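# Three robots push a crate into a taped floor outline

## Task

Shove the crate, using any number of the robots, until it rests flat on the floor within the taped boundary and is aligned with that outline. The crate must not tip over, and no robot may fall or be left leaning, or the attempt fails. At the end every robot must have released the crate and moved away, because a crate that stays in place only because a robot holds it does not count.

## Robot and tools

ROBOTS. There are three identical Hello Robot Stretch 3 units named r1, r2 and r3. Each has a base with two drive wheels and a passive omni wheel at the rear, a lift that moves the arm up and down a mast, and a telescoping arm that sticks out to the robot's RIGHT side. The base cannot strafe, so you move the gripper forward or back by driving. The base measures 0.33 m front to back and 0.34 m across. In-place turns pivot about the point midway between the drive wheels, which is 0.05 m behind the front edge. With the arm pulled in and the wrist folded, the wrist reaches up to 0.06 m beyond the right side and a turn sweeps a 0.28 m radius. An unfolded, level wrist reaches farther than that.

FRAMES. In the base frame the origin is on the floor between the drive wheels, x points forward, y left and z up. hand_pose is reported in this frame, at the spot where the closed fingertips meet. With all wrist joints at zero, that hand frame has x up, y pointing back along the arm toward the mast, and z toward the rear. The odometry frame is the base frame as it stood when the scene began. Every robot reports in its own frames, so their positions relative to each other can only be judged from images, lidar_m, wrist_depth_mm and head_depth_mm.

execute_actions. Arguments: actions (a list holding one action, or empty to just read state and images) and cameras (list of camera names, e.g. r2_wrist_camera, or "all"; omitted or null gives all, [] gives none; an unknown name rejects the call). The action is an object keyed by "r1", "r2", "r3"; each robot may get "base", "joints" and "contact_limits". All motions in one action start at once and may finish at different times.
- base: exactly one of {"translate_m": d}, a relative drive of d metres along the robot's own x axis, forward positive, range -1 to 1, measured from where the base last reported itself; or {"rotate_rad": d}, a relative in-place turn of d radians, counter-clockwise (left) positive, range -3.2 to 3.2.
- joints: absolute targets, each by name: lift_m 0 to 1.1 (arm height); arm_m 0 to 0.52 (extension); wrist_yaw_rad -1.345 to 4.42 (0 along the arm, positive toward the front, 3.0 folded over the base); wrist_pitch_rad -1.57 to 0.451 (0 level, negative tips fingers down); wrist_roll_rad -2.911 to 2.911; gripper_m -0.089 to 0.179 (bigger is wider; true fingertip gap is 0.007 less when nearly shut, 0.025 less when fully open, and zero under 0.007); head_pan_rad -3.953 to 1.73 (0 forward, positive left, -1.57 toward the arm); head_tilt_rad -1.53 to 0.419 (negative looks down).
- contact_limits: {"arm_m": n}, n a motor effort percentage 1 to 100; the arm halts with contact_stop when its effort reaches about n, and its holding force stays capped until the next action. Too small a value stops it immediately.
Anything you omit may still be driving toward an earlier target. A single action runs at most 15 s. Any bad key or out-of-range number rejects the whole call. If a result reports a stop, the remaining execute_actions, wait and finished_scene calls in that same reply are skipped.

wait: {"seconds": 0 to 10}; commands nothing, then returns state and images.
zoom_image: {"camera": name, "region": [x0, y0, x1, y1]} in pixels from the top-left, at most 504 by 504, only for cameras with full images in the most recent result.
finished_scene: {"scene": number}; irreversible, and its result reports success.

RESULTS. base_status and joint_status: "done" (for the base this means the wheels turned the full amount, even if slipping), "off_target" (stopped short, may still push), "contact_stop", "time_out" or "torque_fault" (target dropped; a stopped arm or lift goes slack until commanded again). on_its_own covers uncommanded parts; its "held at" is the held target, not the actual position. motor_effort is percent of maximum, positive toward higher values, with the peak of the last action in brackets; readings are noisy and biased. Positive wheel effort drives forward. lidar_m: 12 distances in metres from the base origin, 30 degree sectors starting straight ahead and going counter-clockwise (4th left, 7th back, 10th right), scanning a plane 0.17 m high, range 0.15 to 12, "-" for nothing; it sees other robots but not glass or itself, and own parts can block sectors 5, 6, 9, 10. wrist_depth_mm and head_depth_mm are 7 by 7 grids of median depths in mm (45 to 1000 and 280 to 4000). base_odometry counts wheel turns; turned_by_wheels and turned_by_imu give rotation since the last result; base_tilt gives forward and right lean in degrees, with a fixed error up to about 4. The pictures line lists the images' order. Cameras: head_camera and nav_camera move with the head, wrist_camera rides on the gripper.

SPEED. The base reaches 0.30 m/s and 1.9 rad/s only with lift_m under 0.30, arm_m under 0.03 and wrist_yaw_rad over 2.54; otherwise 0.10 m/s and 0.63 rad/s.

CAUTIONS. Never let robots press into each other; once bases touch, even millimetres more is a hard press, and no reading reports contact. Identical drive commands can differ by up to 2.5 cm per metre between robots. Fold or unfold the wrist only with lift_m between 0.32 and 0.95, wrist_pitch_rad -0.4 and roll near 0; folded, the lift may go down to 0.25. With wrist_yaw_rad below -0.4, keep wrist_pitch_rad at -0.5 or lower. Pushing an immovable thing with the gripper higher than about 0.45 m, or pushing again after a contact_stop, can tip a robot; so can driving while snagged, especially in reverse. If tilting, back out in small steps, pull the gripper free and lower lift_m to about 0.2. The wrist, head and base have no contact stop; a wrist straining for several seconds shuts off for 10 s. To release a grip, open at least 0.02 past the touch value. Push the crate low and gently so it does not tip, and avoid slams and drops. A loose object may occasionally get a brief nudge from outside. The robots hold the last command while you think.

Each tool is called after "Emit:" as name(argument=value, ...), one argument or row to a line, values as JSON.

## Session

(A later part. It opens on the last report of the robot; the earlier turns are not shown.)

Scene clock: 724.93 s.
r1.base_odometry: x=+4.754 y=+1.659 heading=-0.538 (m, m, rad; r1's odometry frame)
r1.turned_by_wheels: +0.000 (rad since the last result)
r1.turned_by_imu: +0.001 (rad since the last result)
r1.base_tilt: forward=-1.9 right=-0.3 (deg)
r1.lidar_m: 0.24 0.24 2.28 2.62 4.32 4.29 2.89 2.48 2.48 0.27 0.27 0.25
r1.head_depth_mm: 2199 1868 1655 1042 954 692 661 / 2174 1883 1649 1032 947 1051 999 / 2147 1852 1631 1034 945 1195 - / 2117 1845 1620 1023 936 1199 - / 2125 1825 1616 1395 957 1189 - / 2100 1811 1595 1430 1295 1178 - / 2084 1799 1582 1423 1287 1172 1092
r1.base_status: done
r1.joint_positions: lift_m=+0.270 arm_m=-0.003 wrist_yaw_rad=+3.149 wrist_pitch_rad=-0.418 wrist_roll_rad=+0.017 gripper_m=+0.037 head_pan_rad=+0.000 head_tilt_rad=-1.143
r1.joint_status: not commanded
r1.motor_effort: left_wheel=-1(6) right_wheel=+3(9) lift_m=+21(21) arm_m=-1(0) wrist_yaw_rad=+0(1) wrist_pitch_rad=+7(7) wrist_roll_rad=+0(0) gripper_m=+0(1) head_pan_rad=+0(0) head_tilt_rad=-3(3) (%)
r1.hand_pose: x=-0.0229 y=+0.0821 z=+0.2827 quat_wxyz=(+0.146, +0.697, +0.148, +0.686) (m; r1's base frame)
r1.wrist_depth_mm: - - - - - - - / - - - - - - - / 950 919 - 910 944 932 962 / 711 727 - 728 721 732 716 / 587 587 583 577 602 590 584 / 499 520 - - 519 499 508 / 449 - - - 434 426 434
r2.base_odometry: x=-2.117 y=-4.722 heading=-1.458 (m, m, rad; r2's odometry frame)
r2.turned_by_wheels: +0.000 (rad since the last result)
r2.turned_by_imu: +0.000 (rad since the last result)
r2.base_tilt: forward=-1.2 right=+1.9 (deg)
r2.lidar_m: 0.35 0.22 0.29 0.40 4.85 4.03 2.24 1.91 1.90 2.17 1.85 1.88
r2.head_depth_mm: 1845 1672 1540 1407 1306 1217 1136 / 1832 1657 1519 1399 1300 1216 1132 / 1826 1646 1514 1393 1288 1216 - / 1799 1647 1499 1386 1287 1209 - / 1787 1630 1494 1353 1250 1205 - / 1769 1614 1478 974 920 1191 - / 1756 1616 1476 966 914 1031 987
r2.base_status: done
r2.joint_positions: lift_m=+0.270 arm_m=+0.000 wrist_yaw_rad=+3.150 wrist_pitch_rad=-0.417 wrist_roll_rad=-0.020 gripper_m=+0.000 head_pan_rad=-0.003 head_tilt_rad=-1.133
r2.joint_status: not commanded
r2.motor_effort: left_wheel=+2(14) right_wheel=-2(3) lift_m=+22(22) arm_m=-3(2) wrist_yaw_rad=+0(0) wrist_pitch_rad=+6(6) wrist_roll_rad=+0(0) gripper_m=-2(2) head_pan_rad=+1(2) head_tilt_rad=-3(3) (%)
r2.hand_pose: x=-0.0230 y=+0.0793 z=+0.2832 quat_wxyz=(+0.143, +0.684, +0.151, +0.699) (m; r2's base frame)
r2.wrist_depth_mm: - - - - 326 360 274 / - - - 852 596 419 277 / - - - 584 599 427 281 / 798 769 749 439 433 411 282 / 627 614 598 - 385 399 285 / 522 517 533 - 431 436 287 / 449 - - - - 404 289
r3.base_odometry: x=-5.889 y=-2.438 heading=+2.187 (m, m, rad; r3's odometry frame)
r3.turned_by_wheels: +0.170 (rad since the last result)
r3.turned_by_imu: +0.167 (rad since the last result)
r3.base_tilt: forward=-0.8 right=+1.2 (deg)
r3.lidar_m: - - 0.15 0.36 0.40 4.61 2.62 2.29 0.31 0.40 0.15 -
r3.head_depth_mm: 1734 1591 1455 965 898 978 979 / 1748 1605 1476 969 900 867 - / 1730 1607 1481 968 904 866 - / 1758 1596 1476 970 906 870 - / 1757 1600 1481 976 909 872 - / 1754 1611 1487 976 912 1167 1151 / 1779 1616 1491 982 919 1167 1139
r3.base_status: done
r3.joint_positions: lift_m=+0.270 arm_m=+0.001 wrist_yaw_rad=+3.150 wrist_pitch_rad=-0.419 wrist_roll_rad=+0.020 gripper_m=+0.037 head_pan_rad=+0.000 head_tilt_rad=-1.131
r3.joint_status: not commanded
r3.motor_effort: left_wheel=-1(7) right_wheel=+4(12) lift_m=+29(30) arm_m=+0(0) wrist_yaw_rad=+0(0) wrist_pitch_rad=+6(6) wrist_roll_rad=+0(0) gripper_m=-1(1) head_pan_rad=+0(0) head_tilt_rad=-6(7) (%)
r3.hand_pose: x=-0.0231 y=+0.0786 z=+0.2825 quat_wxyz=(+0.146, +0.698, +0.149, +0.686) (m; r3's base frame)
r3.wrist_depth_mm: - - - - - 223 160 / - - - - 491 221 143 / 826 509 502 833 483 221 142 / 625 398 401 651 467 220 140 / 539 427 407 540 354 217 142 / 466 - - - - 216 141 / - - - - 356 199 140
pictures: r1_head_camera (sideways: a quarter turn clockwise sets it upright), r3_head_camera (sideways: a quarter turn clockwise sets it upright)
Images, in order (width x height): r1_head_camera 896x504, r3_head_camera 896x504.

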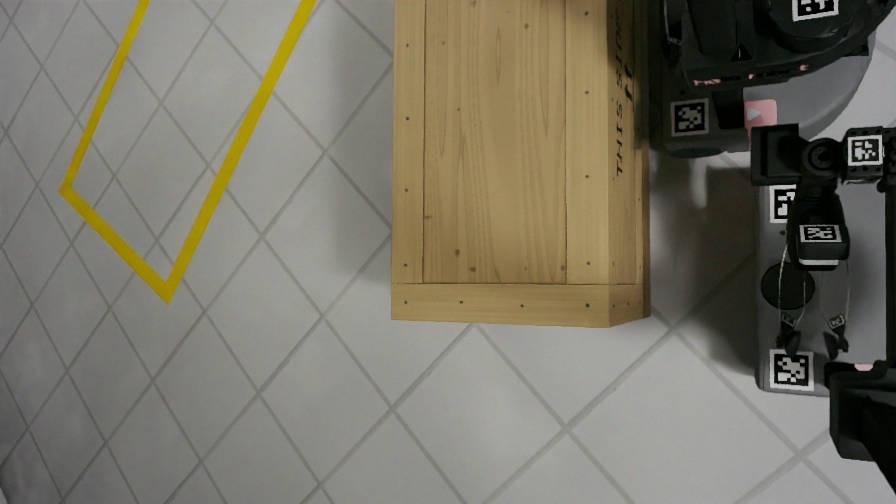

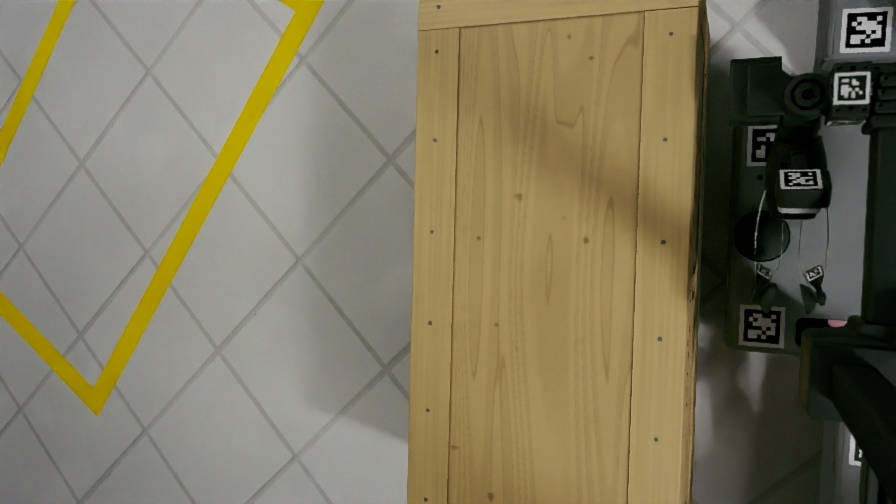

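Emit:
execute_actions(
  actions=[
    {"r1":{"base":{"translate_m":0.18}},"r3":{"base":{"translate_m":0.032}},"r2":{"base":{"translate_m":0.145}}},
  ],
  cameras=["r1_head_camera","r2_head_camera","r3_head_camera"],
)

Scene clock: 731.07 s.
r1.base_odometry: x=+4.908 y=+1.567 heading=-0.538 (m, m, rad; r1's odometry frame)
r1.turned_by_wheels: +0.000 (rad since the last result)
r1.turned_by_imu: +0.002 (rad since the last result)
r1.base_tilt: forward=-2.0 right=-0.4 (deg)
r1.lidar_m: - - 2.18 2.48 4.23 4.43 3.03 2.61 0.27 0.24 0.15 -
r1.head_depth_mm: 2177 1873 1654 1474 941 865 673 / 2171 1860 1647 1469 935 862 958 / 2149 1847 1643 1462 930 849 - / 2144 1836 1625 1449 924 848 - / 2108 1814 1618 1440 946 866 - / 2102 1792 1593 1423 1289 1175 - / 2068 1796 1599 1420 1287 1173 1095
r1.base_status: done
r1.joint_positions: lift_m=+0.270 arm_m=-0.003 wrist_yaw_rad=+3.149 wrist_pitch_rad=-0.418 wrist_roll_rad=+0.017 gripper_m=+0.037 head_pan_rad=+0.000 head_tilt_rad=-1.143
r1.joint_status: not commanded
r1.motor_effort: left_wheel=-1(4) right_wheel=+3(12) lift_m=+21(21) arm_m=+0(0) wrist_yaw_rad=+1(1) wrist_pitch_rad=+7(7) wrist_roll_rad=+0(0) gripper_m=+0(0) head_pan_rad=+0(0) head_tilt_rad=-3(4) (%)
r1.hand_pose: x=-0.0229 y=+0.0821 z=+0.2827 quat_wxyz=(+0.146, +0.697, +0.148, +0.686) (m; r1's base frame)
r1.wrist_depth_mm: - - - - - - - / - - - - - - - / 938 932 - 926 945 921 95 / 719 721 - 732 735 657 94 / 599 585 585 580 607 136 94 / 496 507 - - 520 138 95 / 435 - - - 423 136 96
r2.base_odometry: x=-2.101 y=-4.867 heading=-1.458 (m, m, rad; r2's odometry frame)
r2.turned_by_wheels: +0.000 (rad since the last result)
r2.turned_by_imu: -0.001 (rad since the last result)
r2.base_tilt: forward=-1.0 right=+1.9 (deg)
r2.lidar_m: 0.37 0.15 0.15 0.23 4.95 4.22 2.36 2.01 2.00 2.29 1.76 3.70
r2.head_depth_mm: 1841 1668 1527 1405 1303 1219 1141 / 1840 1658 1518 1405 1296 1213 1136 / 1830 1649 1519 1391 1294 1219 - / 1799 1646 1502 1378 1293 1210 - / 1786 1628 1491 1378 1256 1197 - / 1777 1617 1484 971 901 860 - / 1755 1605 1481 964 898 863 990
r2.base_status: done
r2.joint_positions: lift_m=+0.270 arm_m=+0.000 wrist_yaw_rad=+3.150 wrist_pitch_rad=-0.417 wrist_roll_rad=-0.020 gripper_m=+0.000 head_pan_rad=-0.003 head_tilt_rad=-1.133
r2.joint_status: not commanded
r2.motor_effort: left_wheel=+2(14) right_wheel=-1(4) lift_m=+22(21) arm_m=-2(2) wrist_yaw_rad=+1(1) wrist_pitch_rad=+7(6) wrist_roll_rad=+0(0) gripper_m=-1(2) head_pan_rad=+1(2) head_tilt_rad=-3(3) (%)
r2.hand_pose: x=-0.0230 y=+0.0793 z=+0.2832 quat_wxyz=(+0.143, +0.684, +0.151, +0.699) (m; r2's base frame)
r2.wrist_depth_mm: - - - 313 307 197 186 / - - - 655 315 156 125 / - - 950 587 335 158 135 / 775 767 460 444 342 160 149 / 627 612 409 - 306 176 167 / 523 521 446 - 267 196 193 / 447 - - - - 219 224
r3.base_odometry: x=-5.907 y=-2.412 heading=+2.187 (m, m, rad; r3's odometry frame)
r3.turned_by_wheels: +0.000 (rad since the last result)
r3.turned_by_imu: +0.000 (rad since the last result)
r3.base_tilt: forward=-0.7 right=+1.2 (deg)
r3.lidar_m: - - 0.15 0.23 4.71 4.64 2.66 2.32 0.27 0.24 0.15 -
r3.head_depth_mm: 1733 1578 1471 963 895 858 969 / 1744 1594 1465 970 903 849 - / 1752 1599 1471 967 904 861 - / 1758 1600 1479 971 907 862 - / 1750 1603 1479 977 909 865 - / 1776 1611 1479 977 911 867 1041 / 1767 1631 1482 975 912 855 758
r3.base_status: done
r3.joint_positions: lift_m=+0.270 arm_m=+0.001 wrist_yaw_rad=+3.150 wrist_pitch_rad=-0.419 wrist_roll_rad=+0.020 gripper_m=+0.037 head_pan_rad=+0.000 head_tilt_rad=-1.131
r3.joint_status: not commanded
r3.motor_effort: left_wheel=-1(8) right_wheel=+4(13) lift_m=+30(30) arm_m=+0(1) wrist_yaw_rad=+0(0) wrist_pitch_rad=+7(6) wrist_roll_rad=+0(0) gripper_m=+0(1) head_pan_rad=+0(0) head_tilt_rad=-7(6) (%)
r3.hand_pose: x=-0.0231 y=+0.0786 z=+0.2825 quat_wxyz=(+0.146, +0.698, +0.149, +0.686) (m; r3's base frame)
r3.wrist_depth_mm: - - - 298 363 174 146 / - - - - 362 159 108 / 821 827 577 491 351 157 102 / 655 655 407 398 346 155 101 / 545 548 428 398 255 156 100 / 461 - - - - 155 100 / - - - - 259 144 101
pictures: r1_head_camera (sideways: a quarter turn clockwise sets it upright), r2_head_camera (sideways: a quarter turn clockwise sets it upright), r3_head_camera (sideways: a quarter turn clockwise sets it upright)
Images, in order (width x height): r1_head_camera 896x504, r2_head_camera 896x504, r3_head_camera 896x504.

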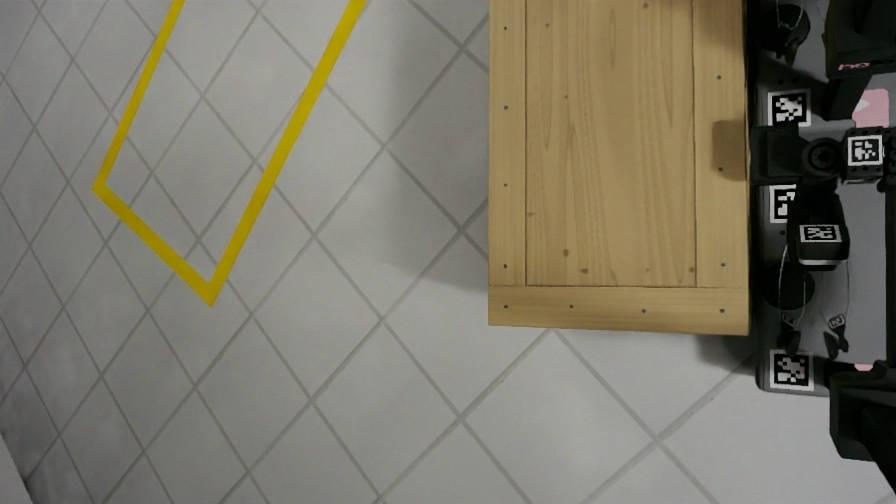

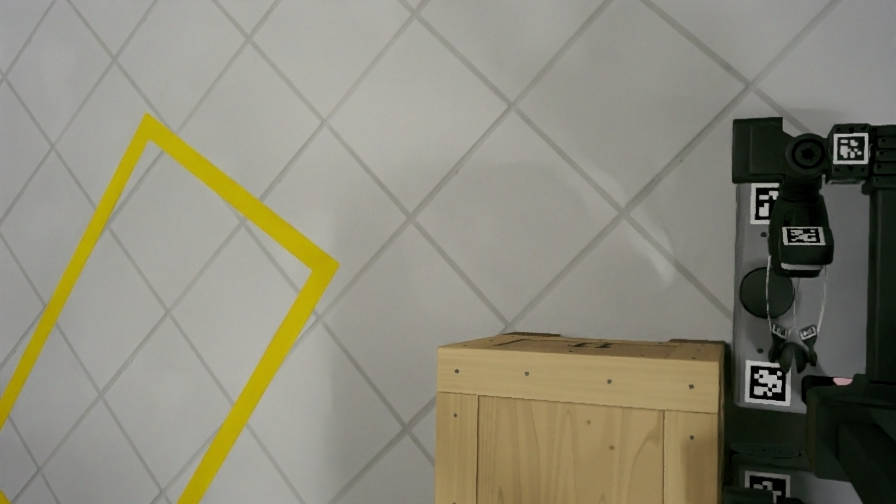

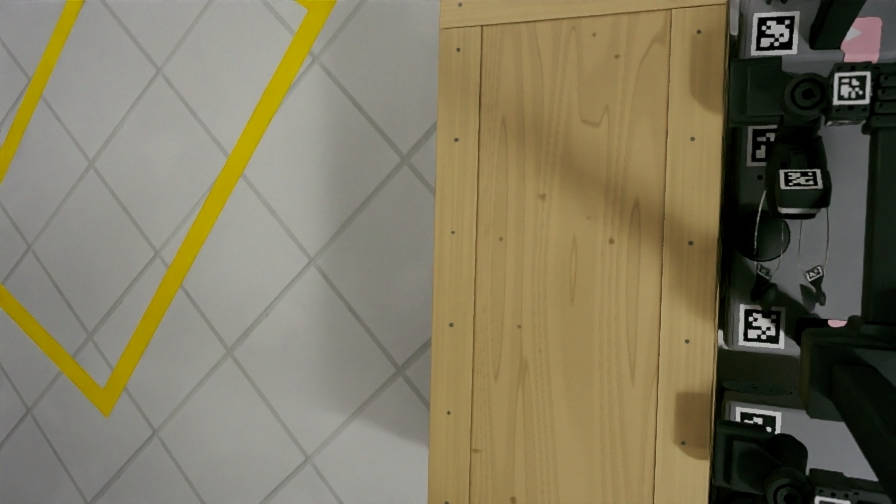

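Emit:
execute_actions(
  actions=[
    {"r1":{"base":{"translate_m":0.16}},"r2":{"base":{"translate_m":0.14}},"r3":{"base":{"translate_m":0.15}}},
  ],
  cameras=["r1_head_camera","r2_head_camera","r3_head_camera"],
)

Scene clock: 736.67 s.
r1.base_odometry: x=+5.045 y=+1.485 heading=-0.538 (m, m, rad; r1's odometry frame)
r1.turned_by_wheels: +0.001 (rad since the last result)
r1.turned_by_imu: +0.014 (rad since the last result)
r1.base_tilt: forward=-2.0 right=-0.4 (deg)
r1.lidar_m: - - 2.19 2.49 4.32 4.46 3.01 2.62 0.26 0.22 0.15 -
r1.head_depth_mm: 2209 1883 1652 1480 938 864 647 / 2168 1876 1647 1467 936 861 945 / 2170 1841 1632 1465 928 852 - / 2129 1838 1609 1444 928 846 - / 2126 1814 1623 1443 949 866 - / 2097 1803 1608 1435 1297 1177 - / 2087 1803 1593 1423 1300 1164 1096
r1.base_status: translate_m off_target (by the wheels' count: +0.1597 of +0.1600)
r1.joint_positions: lift_m=+0.270 arm_m=-0.003 wrist_yaw_rad=+3.150 wrist_pitch_rad=-0.418 wrist_roll_rad=+0.017 gripper_m=+0.037 head_pan_rad=+0.000 head_tilt_rad=-1.143
r1.joint_status: not commanded
r1.on_its_own: left_wheel is at rest, and its effort (+42) is outside its rest range (-18 to +18); right_wheel is at rest, and its effort (+27) is outside its rest range (-18 to +18)
r1.motor_effort: left_wheel=+42(49) right_wheel=+27(66) lift_m=+21(21) arm_m=+0(1) wrist_yaw_rad=+0(2) wrist_pitch_rad=+7(7) wrist_roll_rad=+0(0) gripper_m=+0(1) head_pan_rad=+0(0) head_tilt_rad=-3(4) (%)
r1.hand_pose: x=-0.0231 y=+0.0821 z=+0.2828 quat_wxyz=(+0.145, +0.697, +0.148, +0.687) (m; r1's base frame)
r1.wrist_depth_mm: - - - - - - - / - - - - - - - / 903 925 - 931 931 830 90 / 703 715 - 724 716 125 86 / 592 587 596 592 600 126 87 / 497 523 - - 506 127 87 / 450 - - - 422 124 88
r2.base_odometry: x=-2.085 y=-5.005 heading=-1.458 (m, m, rad; r2's odometry frame)
r2.turned_by_wheels: +0.001 (rad since the last result)
r2.turned_by_imu: +0.405 (rad since the last result)
r2.base_tilt: forward=-1.2 right=+1.9 (deg)
r2.lidar_m: 0.15 - 0.17 0.40 5.04 2.62 2.07 2.04 2.20 1.72 1.72 3.45
r2.head_depth_mm: 1855 1682 1524 1412 1307 1216 1137 / 1843 1660 1519 1401 1295 1212 1138 / 1825 1660 1509 1390 1296 1214 - / 1803 1634 1501 1385 1258 1206 - / 1805 1626 1498 977 907 1023 - / 1777 1618 1481 972 900 858 - / 1762 1606 1474 967 898 1011 1105
r2.base_status: translate_m off_target (by the wheels' count: +0.1398 of +0.1400)
r2.joint_positions: lift_m=+0.270 arm_m=+0.000 wrist_yaw_rad=+3.150 wrist_pitch_rad=-0.417 wrist_roll_rad=-0.020 gripper_m=+0.000 head_pan_rad=-0.002 head_tilt_rad=-1.133
r2.joint_status: not commanded
r2.on_its_own: left_wheel is at rest, and its effort (+51) is outside its rest range (-18 to +18)
r2.motor_effort: left_wheel=+51(100) right_wheel=+13(28) lift_m=+27(27) arm_m=-2(3) wrist_yaw_rad=+0(1) wrist_pitch_rad=+6(7) wrist_roll_rad=+0(0) gripper_m=-2(2) head_pan_rad=+2(2) head_tilt_rad=-3(3) (%)
r2.hand_pose: x=-0.0231 y=+0.0793 z=+0.2831 quat_wxyz=(+0.142, +0.684, +0.151, +0.699) (m; r2's base frame)
r2.wrist_depth_mm: - - - - 322 264 181 / - - - - 720 189 111 / - - - 581 562 153 114 / 809 767 750 441 433 139 123 / 630 612 601 - 390 150 133 / 523 520 530 - 412 165 146 / 445 - - - - 184 161
r3.base_odometry: x=-5.994 y=-2.290 heading=+2.187 (m, m, rad; r3's odometry frame)
r3.turned_by_wheels: +0.000 (rad since the last result)
r3.turned_by_imu: +0.013 (rad since the last result)
r3.base_tilt: forward=-0.7 right=+1.2 (deg)
r3.lidar_m: - - 0.15 0.20 4.71 4.62 2.67 2.34 0.32 0.21 0.15 -
r3.head_depth_mm: 1735 1589 1465 966 902 861 1001 / 1745 1583 1470 968 902 848 - / 1753 1602 1473 968 906 852 - / 1760 1603 1468 972 904 853 - / 1760 1621 1472 973 908 864 - / 1759 1600 1478 973 912 866 1016 / 1767 1615 1486 976 914 857 728
r3.base_status: done
r3.joint_positions: lift_m=+0.270 arm_m=+0.001 wrist_yaw_rad=+3.150 wrist_pitch_rad=-0.418 wrist_roll_rad=+0.020 gripper_m=+0.037 head_pan_rad=+0.001 head_tilt_rad=-1.132
r3.joint_status: not commanded
r3.motor_effort: left_wheel=+12(78) right_wheel=+1(100) lift_m=+30(33) arm_m=+0(0) wrist_yaw_rad=+0(3) wrist_pitch_rad=+6(8) wrist_roll_rad=+0(0) gripper_m=-1(0) head_pan_rad=-1(2) head_tilt_rad=-5(7) (%)
r3.hand_pose: x=-0.0231 y=+0.0786 z=+0.2826 quat_wxyz=(+0.146, +0.698, +0.148, +0.686) (m; r3's base frame)
r3.wrist_depth_mm: - - - 289 324 166 147 / - - - - 329 143 102 / 826 826 571 484 319 141 91 / 657 657 400 397 311 140 91 / 547 540 409 383 230 141 90 / 463 - - - - 140 89 / - - - - 246 129 89
pictures: r1_head_camera (sideways: a quarter turn clockwise sets it upright), r2_head_camera (sideways: a quarter turn clockwise sets it upright), r3_head_camera (sideways: a quarter turn clockwise sets it upright)
Images, in order (width x height): r1_head_camera 896x504, r2_head_camera 896x504, r3_head_camera 896x504.

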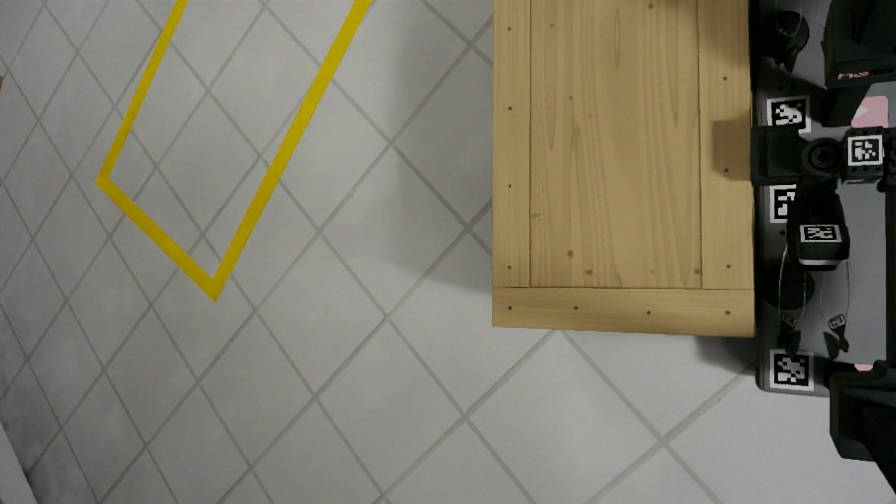

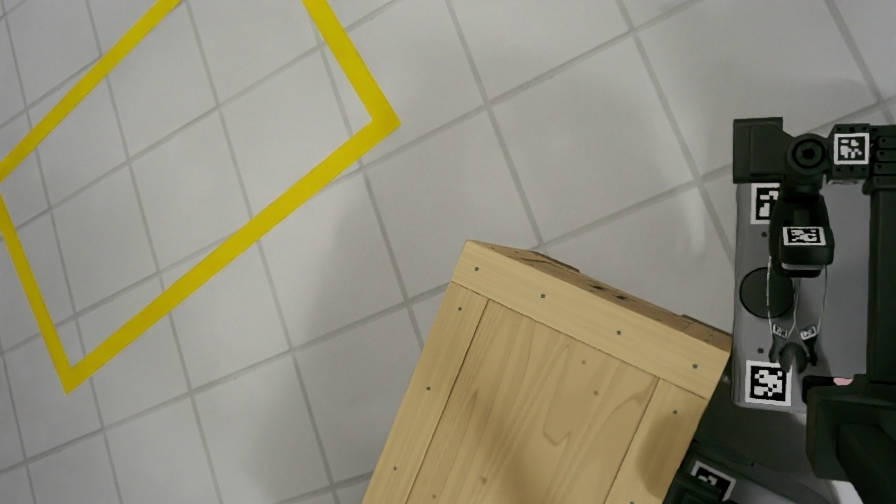

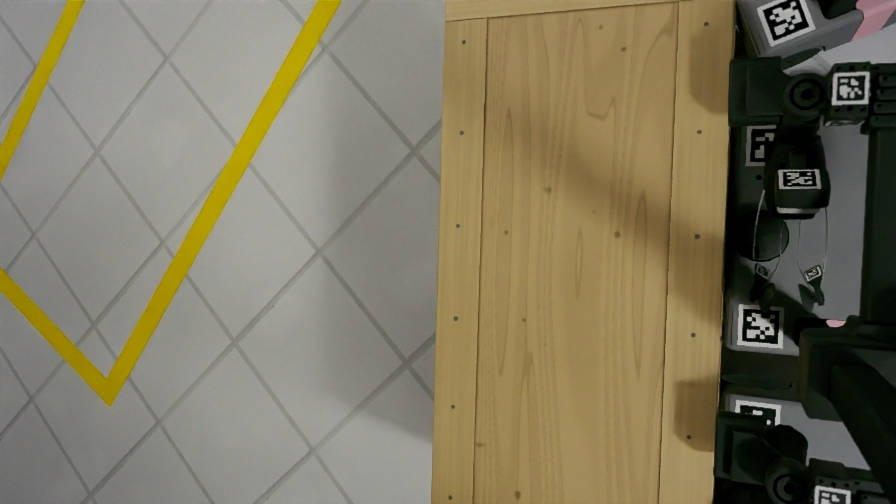

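Emit:
execute_actions(
  actions=[
    {"r1":{"base":{"translate_m":-0.006}},"r2":{"base":{"translate_m":-0.05}},"r3":{"base":{"translate_m":-0.006}}},
  ],
  cameras=[],
)

Emit:
execute_actions(
  actions=[
    {"r2":{"base":{"rotate_rad":-0.385}}},
  ],
  cameras=[],
)

Emit:
execute_actions(
  actions=[
    {"r2":{"base":{"translate_m":-0.25}}},
  ],
  cameras=[],
)

Emit:
execute_actions(
  actions=[
    {"r2":{"base":{"rotate_rad":0.3}}},
  ],
  cameras=[],
)

Emit:
execute_actions(
  actions=[
    {"r2":{"base":{"translate_m":0.225}}},
  ],
  cameras=[],
)

Emit:
execute_actions(
  actions=[
    {"r2":{"base":{"rotate_rad":-0.3}}},
  ],
  cameras=["r2_head_camera","r3_head_camera"],
)

Scene clock: 744.47 s.
r1.base_odometry: x=+5.040 y=+1.488 heading=-0.538 (m, m, rad; r1's odometry frame)
r1.turned_by_wheels: +0.000 (rad since the last result)
r1.turned_by_imu: +0.001 (rad since the last result)
r1.base_tilt: forward=-2.0 right=-0.5 (deg)
r1.lidar_m: - - 2.17 2.48 4.30 4.43 3.03 2.62 0.26 0.24 0.15 -
r1.head_depth_mm: 2191 1878 1661 1474 941 868 647 / 2172 1891 1641 1461 934 865 946 / 2143 1850 1645 1461 930 852 - / 2116 1842 1623 1453 928 848 - / 2123 1818 1609 1441 944 864 - / 2102 1802 1595 1431 1290 1183 - / 2077 1817 1590 1424 1288 1170 1098
r1.base_status: done
r1.joint_positions: lift_m=+0.270 arm_m=-0.003 wrist_yaw_rad=+3.150 wrist_pitch_rad=-0.418 wrist_roll_rad=+0.017 gripper_m=+0.037 head_pan_rad=+0.000 head_tilt_rad=-1.143
r1.joint_status: not commanded
r1.motor_effort: left_wheel=+1(32) right_wheel=+0(20) lift_m=+21(21) arm_m=-1(1) wrist_yaw_rad=+0(0) wrist_pitch_rad=+7(7) wrist_roll_rad=+0(0) gripper_m=+0(1) head_pan_rad=+1(0) head_tilt_rad=-3(3) (%)
r1.hand_pose: x=-0.0231 y=+0.0821 z=+0.2828 quat_wxyz=(+0.145, +0.697, +0.148, +0.687) (m; r1's base frame)
r1.wrist_depth_mm: - - - - - - - / - - - - - - - / 913 933 - 915 914 874 95 / 723 743 - 728 716 659 93 / 582 598 588 582 614 135 93 / 492 517 - - 521 136 94 / 446 - - - 419 135 95
r2.base_odometry: x=-2.091 y=-4.956 heading=-1.458 (m, m, rad; r2's odometry frame)
r2.turned_by_wheels: +0.000 (rad since the last result)
r2.turned_by_imu: -0.001 (rad since the last result)
r2.base_tilt: forward=-1.2 right=+1.8 (deg)
r2.lidar_m: 0.18 0.15 0.16 0.56 5.00 2.57 2.02 2.00 2.15 1.74 1.73 3.52
r2.head_depth_mm: 1845 1672 1533 1407 1300 1218 1136 / 1841 1661 1522 1392 1296 1211 1134 / 1824 1641 1513 1397 1294 1213 - / 1812 1632 1496 1355 1273 1208 - / 1788 1628 1493 978 915 1181 - / 1781 1608 1482 972 902 1171 - / 1769 1611 1473 965 896 1053 1130
r2.base_status: done
r2.joint_positions: lift_m=+0.270 arm_m=+0.000 wrist_yaw_rad=+3.150 wrist_pitch_rad=-0.417 wrist_roll_rad=-0.020 gripper_m=+0.000 head_pan_rad=-0.002 head_tilt_rad=-1.133
r2.joint_status: not commanded
r2.motor_effort: left_wheel=+0(39) right_wheel=+0(11) lift_m=+27(27) arm_m=-3(3) wrist_yaw_rad=+0(0) wrist_pitch_rad=+6(6) wrist_roll_rad=+0(0) gripper_m=-1(1) head_pan_rad=+1(1) head_tilt_rad=-2(3) (%)
r2.hand_pose: x=-0.0231 y=+0.0793 z=+0.2831 quat_wxyz=(+0.142, +0.684, +0.151, +0.699) (m; r2's base frame)
r2.wrist_depth_mm: - - - - - 368 212 / - - - - 769 509 181 / - - - 622 557 458 169 / 783 765 747 451 434 387 160 / 628 614 604 - 407 344 154 / 518 516 529 - 445 304 166 / 447 - - - - 263 183
r3.base_odometry: x=-5.991 y=-2.295 heading=+2.187 (m, m, rad; r3's odometry frame)
r3.turned_by_wheels: +0.000 (rad since the last result)
r3.turned_by_imu: +0.000 (rad since the last result)
r3.base_tilt: forward=-0.7 right=+1.2 (deg)
r3.lidar_m: - - 0.15 0.22 4.72 4.62 2.67 2.33 0.34 0.23 0.15 -
r3.head_depth_mm: 1729 1580 1460 965 901 860 1029 / 1741 1602 1468 966 900 850 - / 1748 1588 1470 968 903 856 - / 1743 1596 1471 971 908 863 - / 1756 1607 1481 970 907 865 - / 1757 1602 1479 978 913 870 1011 / 1773 1615 1485 978 911 863 727
r3.base_status: done
r3.joint_positions: lift_m=+0.270 arm_m=+0.001 wrist_yaw_rad=+3.150 wrist_pitch_rad=-0.418 wrist_roll_rad=+0.020 gripper_m=+0.037 head_pan_rad=+0.001 head_tilt_rad=-1.132
r3.joint_status: not commanded
r3.motor_effort: left_wheel=+1(8) right_wheel=+2(8) lift_m=+29(30) arm_m=+0(0) wrist_yaw_rad=+0(0) wrist_pitch_rad=+6(7) wrist_roll_rad=+0(0) gripper_m=+0(0) head_pan_rad=-1(1) head_tilt_rad=-5(5) (%)
r3.hand_pose: x=-0.0231 y=+0.0786 z=+0.2826 quat_wxyz=(+0.146, +0.698, +0.148, +0.686) (m; r3's base frame)
r3.wrist_depth_mm: - - - 289 353 170 147 / - - - - 355 154 104 / 830 822 571 485 345 152 99 / 653 661 398 401 335 151 98 / 541 544 410 384 248 152 97 / 461 - - - - 151 97 / - - - - 264 140 96
pictures: none
No camera images: the call's "cameras" was empty. Leave "cameras" out to get every camera's image.

Scene clock: 745.80 s.
r1.base_odometry: x=+5.040 y=+1.488 heading=-0.538 (m, m, rad; r1's odometry frame)
r1.turned_by_wheels: +0.000 (rad since the last result)
r1.turned_by_imu: +0.000 (rad since the last result)
r1.base_tilt: forward=-2.0 right=-0.4 (deg)
r1.lidar_m: - - 2.17 2.48 4.32 4.43 3.02 2.61 0.26 0.24 0.15 -
r1.head_depth_mm: 2210 1894 1666 1479 940 864 647 / 2157 1873 1649 1469 932 860 945 / 2162 1859 1631 1444 928 854 - / 2124 1834 1620 1435 927 852 - / 2131 1830 1604 1432 950 861 - / 2106 1818 1591 1430 1297 1174 - / 2102 1805 1588 1423 1288 1183 1099
r1.base_status: not commanded
r1.joint_positions: lift_m=+0.270 arm_m=-0.003 wrist_yaw_rad=+3.150 wrist_pitch_rad=-0.418 wrist_roll_rad=+0.017 gripper_m=+0.037 head_pan_rad=+0.000 head_tilt_rad=-1.143
r1.joint_status: not commanded
r1.motor_effort: left_wheel=+0(1) right_wheel=+0(0) lift_m=+21(21) arm_m=-1(1) wrist_yaw_rad=+0(1) wrist_pitch_rad=+7(7) wrist_roll_rad=+0(0) gripper_m=+1(1) head_pan_rad=+0(1) head_tilt_rad=-4(4) (%)
r1.hand_pose: x=-0.0231 y=+0.0821 z=+0.2828 quat_wxyz=(+0.145, +0.697, +0.148, +0.687) (m; r1's base frame)
r1.wrist_depth_mm: - - - - - - - / - - - - - - - / 924 899 - 943 922 900 95 / 726 715 - 732 710 670 93 / 586 586 594 586 609 135 93 / 494 508 - - 508 137 94 / 446 - - - 428 134 95
r2.base_odometry: x=-2.091 y=-4.956 heading=-1.843 (m, m, rad; r2's odometry frame)
r2.turned_by_wheels: -0.385 (rad since the last result)
r2.turned_by_imu: -0.390 (rad since the last result)
r2.base_tilt: forward=-1.2 right=+1.9 (deg)
r2.lidar_m: 0.44 0.15 0.15 0.24 4.98 4.07 2.34 2.00 2.00 2.30 1.73 3.68
r2.head_depth_mm: 1848 1676 1530 1402 1305 1215 1138 / 1839 1656 1516 1401 1300 1210 1130 / 1822 1648 1518 1388 1290 1211 - / 1816 1644 1499 1383 1290 1210 - / 1798 1622 1493 1375 1263 1203 - / 1768 1617 1481 970 910 865 - / 1775 1612 1478 965 897 866 1026
r2.base_status: done
r2.joint_positions: lift_m=+0.270 arm_m=+0.000 wrist_yaw_rad=+3.150 wrist_pitch_rad=-0.417 wrist_roll_rad=-0.020 gripper_m=+0.000 head_pan_rad=-0.002 head_tilt_rad=-1.133
r2.joint_status: not commanded
r2.motor_effort: left_wheel=+2(13) right_wheel=-1(6) lift_m=+27(27) arm_m=-2(3) wrist_yaw_rad=+0(0) wrist_pitch_rad=+6(6) wrist_roll_rad=+0(0) gripper_m=-2(2) head_pan_rad=+1(1) head_tilt_rad=-3(3) (%)
r2.hand_pose: x=-0.0231 y=+0.0793 z=+0.2831 quat_wxyz=(+0.142, +0.684, +0.151, +0.699) (m; r2's base frame)
r2.wrist_depth_mm: - - - 339 319 198 180 / - - - 772 335 161 143 / - - 943 581 346 163 157 / 796 779 459 441 356 178 174 / 634 613 463 - 315 197 197 / 527 519 523 - 276 221 224 / 446 - - - - 256 258
r3.base_odometry: x=-5.991 y=-2.295 heading=+2.187 (m, m, rad; r3's odometry frame)
r3.turned_by_wheels: +0.000 (rad since the last result)
r3.turned_by_imu: +0.000 (rad since the last result)
r3.base_tilt: forward=-0.7 right=+1.3 (deg)
r3.lidar_m: - - 0.15 0.23 4.71 4.57 2.68 2.33 0.30 0.23 0.15 -
r3.head_depth_mm: 1742 1579 1460 959 900 857 989 / 1732 1596 1470 965 902 851 - / 1747 1584 1466 966 901 862 - / 1767 1608 1477 966 905 863 - / 1754 1604 1485 975 908 866 - / 1760 1610 1477 979 914 867 1016 / 1761 1624 1495 981 915 860 731
r3.base_status: not commanded
r3.joint_positions: lift_m=+0.270 arm_m=+0.001 wrist_yaw_rad=+3.150 wrist_pitch_rad=-0.418 wrist_roll_rad=+0.020 gripper_m=+0.037 head_pan_rad=+0.001 head_tilt_rad=-1.132
r3.joint_status: not commanded
r3.motor_effort: left_wheel=+1(1) right_wheel=+2(2) lift_m=+30(29) arm_m=+0(0) wrist_yaw_rad=+0(0) wrist_pitch_rad=+6(6) wrist_roll_rad=+0(0) gripper_m=-1(1) head_pan_rad=-1(1) head_tilt_rad=-5(6) (%)
r3.hand_pose: x=-0.0231 y=+0.0786 z=+0.2826 quat_wxyz=(+0.146, +0.698, +0.148, +0.686) (m; r3's base frame)
r3.wrist_depth_mm: - - - 289 353 169 147 / - - - - 354 154 104 / 822 822 576 484 346 152 99 / 653 657 400 400 335 151 98 / 541 537 409 385 248 152 98 / 464 - - - - 151 97 / - - - - 264 140 96
pictures: none
No camera images: the call's "cameras" was empty. Leave "cameras" out to get every camera's image.

Scene clock: 748.47 s.
r1.base_odometry: x=+5.040 y=+1.488 heading=-0.538 (m, m, rad; r1's odometry frame)
r1.turned_by_wheels: +0.000 (rad since the last result)
r1.turned_by_imu: +0.001 (rad since the last result)
r1.base_tilt: forward=-1.9 right=-0.4 (deg)
r1.lidar_m: - - 2.18 2.49 4.26 4.44 3.02 2.61 0.26 0.24 0.15 -
r1.head_depth_mm: 2182 1869 1673 1479 946 865 648 / 2156 1855 1648 1462 940 862 941 / 2156 1849 1627 1455 929 854 - / 2134 1844 1620 1441 927 851 - / 2112 1834 1615 1431 946 866 - / 2094 1818 1593 1432 1292 1184 - / 2093 1784 1594 1414 1287 1177 1091
r1.base_status: not commanded
r1.joint_positions: lift_m=+0.270 arm_m=-0.003 wrist_yaw_rad=+3.150 wrist_pitch_rad=-0.418 wrist_roll_rad=+0.017 gripper_m=+0.037 head_pan_rad=+0.000 head_tilt_rad=-1.143
r1.joint_status: not commanded
r1.motor_effort: left_wheel=+1(1) right_wheel=+0(0) lift_m=+21(22) arm_m=-1(1) wrist_yaw_rad=+0(0) wrist_pitch_rad=+7(7) wrist_roll_rad=+0(0) gripper_m=+0(0) head_pan_rad=+0(0) head_tilt_rad=-3(3) (%)
r1.hand_pose: x=-0.0231 y=+0.0821 z=+0.2828 quat_wxyz=(+0.145, +0.697, +0.148, +0.687) (m; r1's base frame)
r1.wrist_depth_mm: - - - - - - - / - - - - - - - / 944 901 - 917 913 884 95 / 711 721 - 707 727 670 93 / 593 591 593 588 620 135 93 / 499 517 - - 504 137 94 / 448 - - - 425 134 95
r2.base_odometry: x=-2.024 y=-4.715 heading=-1.843 (m, m, rad; r2's odometry frame)
r2.turned_by_wheels: +0.000 (rad since the last result)
r2.turned_by_imu: +0.000 (rad since the last result)
r2.base_tilt: forward=-1.2 right=+1.9 (deg)
r2.lidar_m: 0.42 0.33 0.44 0.98 4.82 3.73 2.13 1.82 1.83 2.09 1.89 1.91
r2.head_depth_mm: 1840 1676 1524 1413 1307 1212 1140 / 1840 1663 1516 1400 1296 1213 1130 / 1819 1641 1505 1392 1293 1220 - / 1805 1646 1497 1390 1286 1208 - / 1791 1626 1495 1353 1268 1204 - / 1774 1628 1052 972 1236 1190 - / 1782 1610 1045 964 1088 1143 1125
r2.base_status: done
r2.joint_positions: lift_m=+0.270 arm_m=+0.000 wrist_yaw_rad=+3.150 wrist_pitch_rad=-0.417 wrist_roll_rad=-0.020 gripper_m=+0.000 head_pan_rad=-0.002 head_tilt_rad=-1.133
r2.joint_status: not commanded
r2.motor_effort: left_wheel=+2(10) right_wheel=-1(6) lift_m=+27(27) arm_m=-2(3) wrist_yaw_rad=+0(0) wrist_pitch_rad=+6(6) wrist_roll_rad=+0(0) gripper_m=-2(2) head_pan_rad=+1(1) head_tilt_rad=-3(3) (%)
r2.hand_pose: x=-0.0231 y=+0.0793 z=+0.2831 quat_wxyz=(+0.142, +0.684, +0.151, +0.699) (m; r2's base frame)
r2.wrist_depth_mm: - - - - 943 495 326 / - - - - 745 610 410 / - - - 861 560 516 414 / 795 772 743 587 437 419 394 / 624 617 601 - 429 422 403 / 520 516 530 - 469 460 420 / 449 - - - - 414 397
r3.base_odometry: x=-5.991 y=-2.295 heading=+2.187 (m, m, rad; r3's odometry frame)
r3.turned_by_wheels: +0.000 (rad since the last result)
r3.turned_by_imu: +0.000 (rad since the last result)
r3.base_tilt: forward=-0.8 right=+1.3 (deg)
r3.lidar_m: - - 0.15 0.23 4.72 4.60 2.67 0.42 0.43 0.23 0.15 -
r3.head_depth_mm: 1747 1597 1459 960 901 856 1117 / 1740 1603 1478 962 903 847 - / 1753 1595 1465 968 905 864 - / 1764 1601 1480 973 905 861 - / 1762 1612 1484 975 907 867 - / 1765 1607 1483 971 913 866 1017 / 1766 1620 1488 977 913 860 728
r3.base_status: not commanded
r3.joint_positions: lift_m=+0.270 arm_m=+0.001 wrist_yaw_rad=+3.150 wrist_pitch_rad=-0.418 wrist_roll_rad=+0.020 gripper_m=+0.037 head_pan_rad=+0.001 head_tilt_rad=-1.132
r3.joint_status: not commanded
r3.motor_effort: left_wheel=+1(1) right_wheel=+2(2) lift_m=+30(30) arm_m=+0(0) wrist_yaw_rad=+0(1) wrist_pitch_rad=+6(6) wrist_roll_rad=+0(0) gripper_m=-1(1) head_pan_rad=-1(1) head_tilt_rad=-4(5) (%)
r3.hand_pose: x=-0.0231 y=+0.0786 z=+0.2826 quat_wxyz=(+0.146, +0.698, +0.148, +0.686) (m; r3's base frame)
r3.wrist_depth_mm: - - - 289 353 169 146 / - - - - 357 154 104 / 825 820 571 481 344 152 99 / 658 651 399 400 336 151 98 / 538 545 409 381 249 152 97 / 464 - - - - 151 97 / - - - - 265 139 96
pictures: none
No camera images: the call's "cameras" was empty. Leave "cameras" out to get every camera's image.

Scene clock: 749.93 s.
r1.base_odometry: x=+5.040 y=+1.488 heading=-0.538 (m, m, rad; r1's odometry frame)
r1.turned_by_wheels: +0.000 (rad since the last result)
r1.turned_by_imu: +0.000 (rad since the last result)
r1.base_tilt: forward=-2.0 right=-0.4 (deg)
r1.lidar_m: - - 2.18 2.48 4.31 4.44 3.03 2.61 0.26 0.24 0.15 -
r1.head_depth_mm: 2200 1884 1646 1477 933 870 648 / 2167 1868 1635 1466 938 862 941 / 2156 1860 1627 1454 926 853 - / 2134 1838 1628 1442 920 849 - / 2111 1821 1603 1438 946 863 - / 2124 1821 1585 1431 1294 1178 - / 2082 1789 1582 1418 1284 1173 1092
r1.base_status: not commanded
r1.joint_positions: lift_m=+0.270 arm_m=-0.003 wrist_yaw_rad=+3.150 wrist_pitch_rad=-0.418 wrist_roll_rad=+0.017 gripper_m=+0.037 head_pan_rad=+0.000 head_tilt_rad=-1.143
r1.joint_status: not commanded
r1.motor_effort: left_wheel=+1(1) right_wheel=+0(0) lift_m=+21(21) arm_m=-1(1) wrist_yaw_rad=+0(1) wrist_pitch_rad=+7(7) wrist_roll_rad=+0(0) gripper_m=+0(0) head_pan_rad=+0(1) head_tilt_rad=-3(3) (%)
r1.hand_pose: x=-0.0231 y=+0.0821 z=+0.2828 quat_wxyz=(+0.145, +0.697, +0.148, +0.687) (m; r1's base frame)
r1.wrist_depth_mm: - - - - - - - / - - - - - - - / 932 949 - 921 930 883 95 / 705 717 - 722 720 660 93 / 583 584 588 588 610 136 94 / 500 503 - - 510 137 94 / 451 - - - 421 134 95
r2.base_odometry: x=-2.024 y=-4.715 heading=-1.543 (m, m, rad; r2's odometry frame)
r2.turned_by_wheels: +0.300 (rad since the last result)
r2.turned_by_imu: +0.303 (rad since the last result)
r2.base_tilt: forward=-0.9 right=+1.8 (deg)
r2.lidar_m: 0.33 0.37 0.48 4.25 4.87 2.50 1.88 1.83 1.90 2.66 1.89 4.03
r2.head_depth_mm: 1845 1676 1533 1403 1305 1214 1135 / 1836 1663 1525 1396 1294 1215 1127 / 1828 1647 1506 1396 1287 1214 - / 1809 1644 1075 1249 1284 1204 - / 1787 1628 1060 975 1254 1203 - / 1783 1613 1054 978 1207 1192 - / 1766 1610 1047 976 1075 1157 1128
r2.base_status: done
r2.joint_positions: lift_m=+0.270 arm_m=+0.000 wrist_yaw_rad=+3.150 wrist_pitch_rad=-0.417 wrist_roll_rad=-0.020 gripper_m=+0.000 head_pan_rad=-0.002 head_tilt_rad=-1.133
r2.joint_status: not commanded
r2.motor_effort: left_wheel=-3(13) right_wheel=+2(5) lift_m=+27(27) arm_m=-3(3) wrist_yaw_rad=+1(0) wrist_pitch_rad=+7(6) wrist_roll_rad=+0(0) gripper_m=-2(1) head_pan_rad=+1(1) head_tilt_rad=-3(3) (%)
r2.hand_pose: x=-0.0231 y=+0.0793 z=+0.2831 quat_wxyz=(+0.142, +0.684, +0.151, +0.699) (m; r2's base frame)
r2.wrist_depth_mm: - - - - - - 492 / - - - - - 764 554 / - - - 955 831 544 525 / 789 769 756 725 570 419 411 / 635 611 602 - 488 374 349 / 525 520 530 - 475 412 368 / 447 - - - - 411 397
r3.base_odometry: x=-5.991 y=-2.295 heading=+2.187 (m, m, rad; r3's odometry frame)
r3.turned_by_wheels: +0.000 (rad since the last result)
r3.turned_by_imu: +0.000 (rad since the last result)
r3.base_tilt: forward=-0.7 right=+1.2 (deg)
r3.lidar_m: - - 0.15 0.23 4.70 4.58 2.67 0.47 0.48 0.23 0.15 -
r3.head_depth_mm: 1724 1583 1463 964 900 859 1110 / 1745 1587 1463 965 900 851 - / 1741 1609 1476 968 903 861 - / 1745 1608 1479 969 905 860 - / 1767 1608 1481 974 908 868 - / 1762 1614 1483 977 915 868 1016 / 1766 1605 1493 978 916 862 730
r3.base_status: not commanded
r3.joint_positions: lift_m=+0.270 arm_m=+0.001 wrist_yaw_rad=+3.150 wrist_pitch_rad=-0.418 wrist_roll_rad=+0.020 gripper_m=+0.037 head_pan_rad=+0.001 head_tilt_rad=-1.132
r3.joint_status: not commanded
r3.motor_effort: left_wheel=+1(1) right_wheel=+2(2) lift_m=+30(30) arm_m=+0(0) wrist_yaw_rad=+0(0) wrist_pitch_rad=+6(6) wrist_roll_rad=+0(0) gripper_m=+0(1) head_pan_rad=-1(1) head_tilt_rad=-6(5) (%)
r3.hand_pose: x=-0.0231 y=+0.0786 z=+0.2826 quat_wxyz=(+0.146, +0.698, +0.148, +0.686) (m; r3's base frame)
r3.wrist_depth_mm: - - - 289 353 169 147 / - - - - 352 154 105 / 824 835 577 484 345 153 99 / 658 655 401 399 336 151 98 / 546 546 410 382 249 152 97 / 468 - - - - 151 97 / - - - - 266 140 96
pictures: none
No camera images: the call's "cameras" was empty. Leave "cameras" out to get every camera's image.

Scene clock: 752.27 s.
r1.base_odometry: x=+5.040 y=+1.488 heading=-0.538 (m, m, rad; r1's odometry frame)
r1.turned_by_wheels: +0.000 (rad since the last result)
r1.turned_by_imu: +0.001 (rad since the last result)
r1.base_tilt: forward=-1.9 right=-0.5 (deg)
r1.lidar_m: - - 2.17 2.48 4.30 4.45 3.01 2.61 0.26 0.24 0.15 -
r1.head_depth_mm: 2180 1897 1659 1469 939 868 647 / 2167 1883 1632 1462 933 861 941 / 2151 1859 1627 1466 932 854 - / 2116 1836 1608 1444 924 847 - / 2114 1826 1605 1436 947 869 - / 2093 1831 1593 1430 1303 1181 - / 2095 1793 1572 1428 1292 1173 1091
r1.base_status: not commanded
r1.joint_positions: lift_m=+0.270 arm_m=-0.003 wrist_yaw_rad=+3.150 wrist_pitch_rad=-0.418 wrist_roll_rad=+0.017 gripper_m=+0.037 head_pan_rad=+0.000 head_tilt_rad=-1.143
r1.joint_status: not commanded
r1.motor_effort: left_wheel=+1(0) right_wheel=+0(0) lift_m=+21(21) arm_m=+0(1) wrist_yaw_rad=+0(1) wrist_pitch_rad=+7(7) wrist_roll_rad=+0(0) gripper_m=-2(0) head_pan_rad=+1(0) head_tilt_rad=-3(3) (%)
r1.hand_pose: x=-0.0231 y=+0.0821 z=+0.2828 quat_wxyz=(+0.145, +0.697, +0.148, +0.687) (m; r1's base frame)
r1.wrist_depth_mm: - - - - - - - / - - - - - - - / 894 913 - 917 900 881 95 / 707 706 - 711 708 656 93 / 599 588 581 581 620 136 93 / 485 514 - - 508 137 94 / 446 - - - 429 134 95
r2.base_odometry: x=-2.017 y=-4.940 heading=-1.543 (m, m, rad; r2's odometry frame)
r2.turned_by_wheels: +0.000 (rad since the last result)
r2.turned_by_imu: -0.001 (rad since the last result)
r2.base_tilt: forward=-1.2 right=+1.9 (deg)
r2.lidar_m: 0.15 0.15 0.21 0.49 4.96 2.77 2.09 2.02 2.11 2.94 1.80 3.76
r2.head_depth_mm: 1842 1676 1528 1414 1303 1218 1142 / 1844 1663 1523 1404 1295 1211 1130 / 1821 1639 1508 1392 1288 1220 - / 1812 1634 1499 990 1246 1210 - / 1793 1622 1490 978 906 1105 - / 1782 1609 1481 972 903 1136 - / 1770 1610 1476 968 899 810 993
r2.base_status: done
r2.joint_positions: lift_m=+0.270 arm_m=+0.000 wrist_yaw_rad=+3.150 wrist_pitch_rad=-0.417 wrist_roll_rad=-0.020 gripper_m=+0.000 head_pan_rad=-0.002 head_tilt_rad=-1.133
r2.joint_status: not commanded
r2.motor_effort: left_wheel=-3(14) right_wheel=+1(5) lift_m=+27(27) arm_m=-3(3) wrist_yaw_rad=+1(0) wrist_pitch_rad=+6(6) wrist_roll_rad=+0(0) gripper_m=-3(2) head_pan_rad=+0(1) head_tilt_rad=-3(2) (%)
r2.hand_pose: x=-0.0231 y=+0.0793 z=+0.2831 quat_wxyz=(+0.142, +0.684, +0.151, +0.699) (m; r2's base frame)
r2.wrist_depth_mm: - - - - 484 258 238 / - - - - 677 370 217 / - - - 604 552 445 211 / 789 767 745 444 429 394 205 / 624 618 602 - 351 336 198 / 523 517 531 - 351 324 192 / 444 - - - - 330 183
r3.base_odometry: x=-5.991 y=-2.295 heading=+2.187 (m, m, rad; r3's odometry frame)
r3.turned_by_wheels: +0.000 (rad since the last result)
r3.turned_by_imu: +0.000 (rad since the last result)
r3.base_tilt: forward=-0.7 right=+1.3 (deg)
r3.lidar_m: - - 0.15 0.23 4.72 4.59 2.67 2.33 0.28 0.23 0.15 -
r3.head_depth_mm: 1740 1583 1457 965 898 859 972 / 1738 1585 1463 966 901 850 - / 1742 1594 1469 967 907 860 - / 1753 1604 1482 970 909 862 - / 1759 1613 1469 972 907 865 - / 1756 1595 1497 974 909 870 1016 / 1763 1618 1487 979 912 862 729
r3.base_status: not commanded
r3.joint_positions: lift_m=+0.270 arm_m=+0.001 wrist_yaw_rad=+3.150 wrist_pitch_rad=-0.418 wrist_roll_rad=+0.020 gripper_m=+0.037 head_pan_rad=+0.001 head_tilt_rad=-1.132
r3.joint_status: not commanded
r3.motor_effort: left_wheel=+1(1) right_wheel=+2(2) lift_m=+30(30) arm_m=+0(0) wrist_yaw_rad=+0(0) wrist_pitch_rad=+6(6) wrist_roll_rad=+0(0) gripper_m=+0(1) head_pan_rad=-1(1) head_tilt_rad=-5(6) (%)
r3.hand_pose: x=-0.0231 y=+0.0786 z=+0.2826 quat_wxyz=(+0.146, +0.698, +0.148, +0.686) (m; r3's base frame)
r3.wrist_depth_mm: - - - 289 354 169 147 / - - - - 354 154 105 / 808 813 572 485 344 152 99 / 657 655 400 399 335 151 98 / 549 542 409 384 249 152 97 / 466 - - - - 151 97 / - - - - 264 140 96
pictures: none
No camera images: the call's "cameras" was empty. Leave "cameras" out to get every camera's image.

Scene clock: 753.83 s.
r1.base_odometry: x=+5.040 y=+1.488 heading=-0.538 (m, m, rad; r1's odometry frame)
r1.turned_by_wheels: +0.000 (rad since the last result)
r1.turned_by_imu: +0.000 (rad since the last result)
r1.base_tilt: forward=-2.0 right=-0.4 (deg)
r1.lidar_m: - - 2.18 2.49 4.31 4.44 3.02 2.61 0.26 0.24 0.15 -
r1.head_depth_mm: 2188 1888 1647 1473 943 864 648 / 2167 1870 1654 1469 934 864 944 / 2162 1869 1625 1457 934 854 - / 2128 1857 1628 1448 927 848 - / 2100 1836 1606 1440 948 862 - / 2090 1806 1591 1429 1293 1183 - / 2086 1786 1575 1419 1283 1171 1085
r1.base_status: not commanded
r1.joint_positions: lift_m=+0.270 arm_m=-0.003 wrist_yaw_rad=+3.150 wrist_pitch_rad=-0.418 wrist_roll_rad=+0.017 gripper_m=+0.037 head_pan_rad=+0.000 head_tilt_rad=-1.143
r1.joint_status: not commanded
r1.motor_effort: left_wheel=+1(1) right_wheel=+0(0) lift_m=+21(21) arm_m=-1(0) wrist_yaw_rad=-1(0) wrist_pitch_rad=+7(7) wrist_roll_rad=+0(0) gripper_m=+0(0) head_pan_rad=+0(0) head_tilt_rad=-3(3) (%)
r1.hand_pose: x=-0.0231 y=+0.0821 z=+0.2828 quat_wxyz=(+0.145, +0.697, +0.148, +0.687) (m; r1's base frame)
r1.wrist_depth_mm: - - - - - - - / - - - - - - - / 915 918 - 928 906 866 96 / 706 713 - 708 730 672 93 / 588 588 582 587 614 135 93 / 493 506 - - 510 137 94 / 444 - - - 428 134 95
r2.base_odometry: x=-2.017 y=-4.940 heading=-1.843 (m, m, rad; r2's odometry frame)
r2.turned_by_wheels: -0.300 (rad since the last result)
r2.turned_by_imu: -0.304 (rad since the last result)
r2.base_tilt: forward=-1.1 right=+1.9 (deg)
r2.lidar_m: 0.16 - 0.15 0.35 4.93 4.14 2.37 2.02 2.02 2.33 1.81 3.74
r2.head_depth_mm: 1852 1672 1532 1410 1305 1215 1137 / 1837 1671 1529 1400 1299 1216 1132 / 1815 1646 1507 1396 1292 1215 - / 1798 1647 1504 1389 1283 1211 - / 1795 1637 1491 1094 928 1187 - / 1781 1616 1480 969 901 867 - / 1766 1608 1471 962 900 845 979
r2.base_status: done
r2.joint_positions: lift_m=+0.270 arm_m=+0.000 wrist_yaw_rad=+3.150 wrist_pitch_rad=-0.417 wrist_roll_rad=-0.020 gripper_m=+0.000 head_pan_rad=-0.002 head_tilt_rad=-1.133
r2.joint_status: not commanded
r2.motor_effort: left_wheel=+2(12) right_wheel=-1(5) lift_m=+27(27) arm_m=-3(3) wrist_yaw_rad=+0(1) wrist_pitch_rad=+6(6) wrist_roll_rad=+0(0) gripper_m=-3(2) head_pan_rad=+1(1) head_tilt_rad=-3(3) (%)
r2.hand_pose: x=-0.0231 y=+0.0793 z=+0.2831 quat_wxyz=(+0.142, +0.684, +0.151, +0.699) (m; r2's base frame)
r2.wrist_depth_mm: - - - 487 308 235 181 / - - - 630 398 221 146 / - - - 572 467 228 148 / 783 766 550 443 418 231 149 / 629 613 390 - 364 234 150 / 519 517 426 - 372 238 151 / 451 - - - - 237 153
r3.base_odometry: x=-5.991 y=-2.295 heading=+2.187 (m, m, rad; r3's odometry frame)
r3.turned_by_wheels: +0.000 (rad since the last result)
r3.turned_by_imu: +0.000 (rad since the last result)
r3.base_tilt: forward=-0.7 right=+1.2 (deg)
r3.lidar_m: - - 0.15 0.23 4.72 4.59 2.68 2.33 0.24 0.23 0.15 -
r3.head_depth_mm: 1725 1577 1459 964 896 859 974 / 1737 1590 1473 967 900 850 - / 1761 1597 1475 968 904 862 - / 1766 1596 1471 968 909 867 - / 1759 1613 1477 971 905 864 - / 1769 1605 1479 977 910 865 1017 / 1766 1605 1492 978 913 861 729
r3.base_status: not commanded
r3.joint_positions: lift_m=+0.270 arm_m=+0.001 wrist_yaw_rad=+3.150 wrist_pitch_rad=-0.418 wrist_roll_rad=+0.020 gripper_m=+0.037 head_pan_rad=+0.001 head_tilt_rad=-1.132
r3.joint_status: not commanded
r3.motor_effort: left_wheel=+1(1) right_wheel=+2(2) lift_m=+29(29) arm_m=+0(0) wrist_yaw_rad=+0(0) wrist_pitch_rad=+6(6) wrist_roll_rad=+0(0) gripper_m=-1(0) head_pan_rad=-1(0) head_tilt_rad=-5(5) (%)
r3.hand_pose: x=-0.0231 y=+0.0786 z=+0.2826 quat_wxyz=(+0.146, +0.698, +0.148, +0.686) (m; r3's base frame)
r3.wrist_depth_mm: - - - 289 355 169 147 / - - - - 353 154 105 / 827 817 567 485 346 152 99 / 655 657 401 398 335 151 98 / 540 541 406 380 248 152 97 / 460 - - - - 151 97 / - - - - 264 139 96
pictures: r2_head_camera (sideways: a quarter turn clockwise sets it upright), r3_head_camera (sideways: a quarter turn clockwise sets it upright)
Images, in order (width x height): r2_head_camera 896x504, r3_head_camera 896x504.

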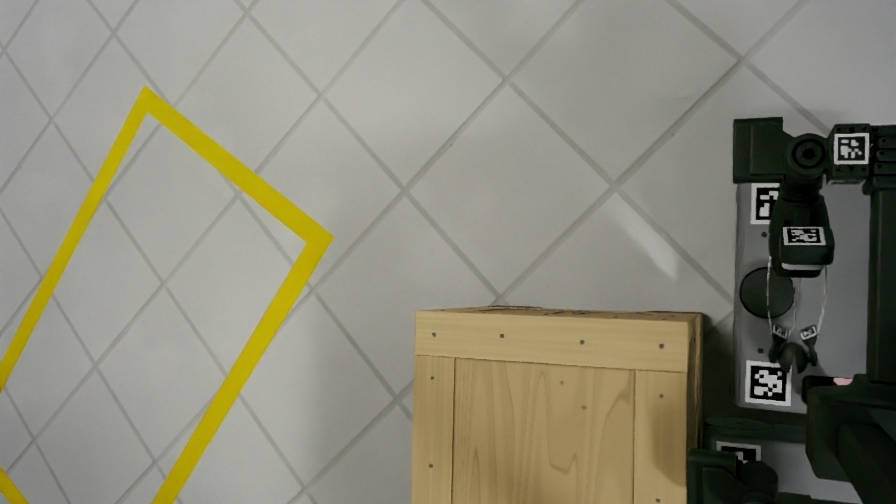

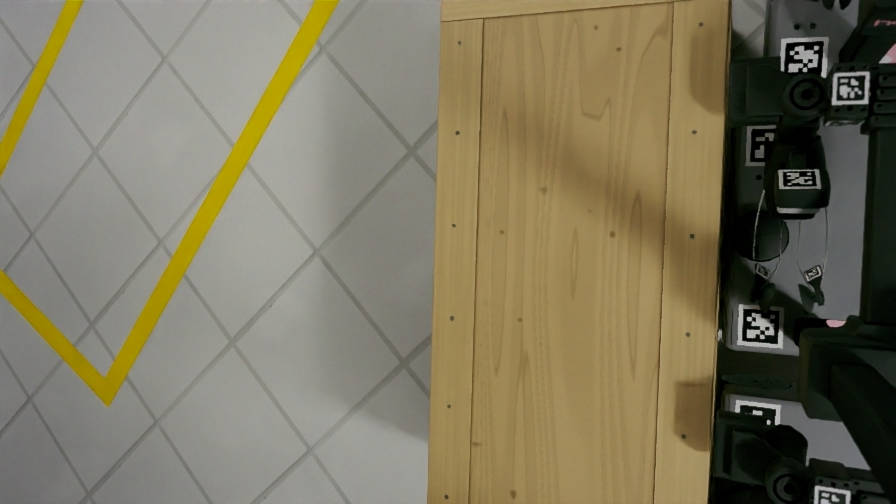

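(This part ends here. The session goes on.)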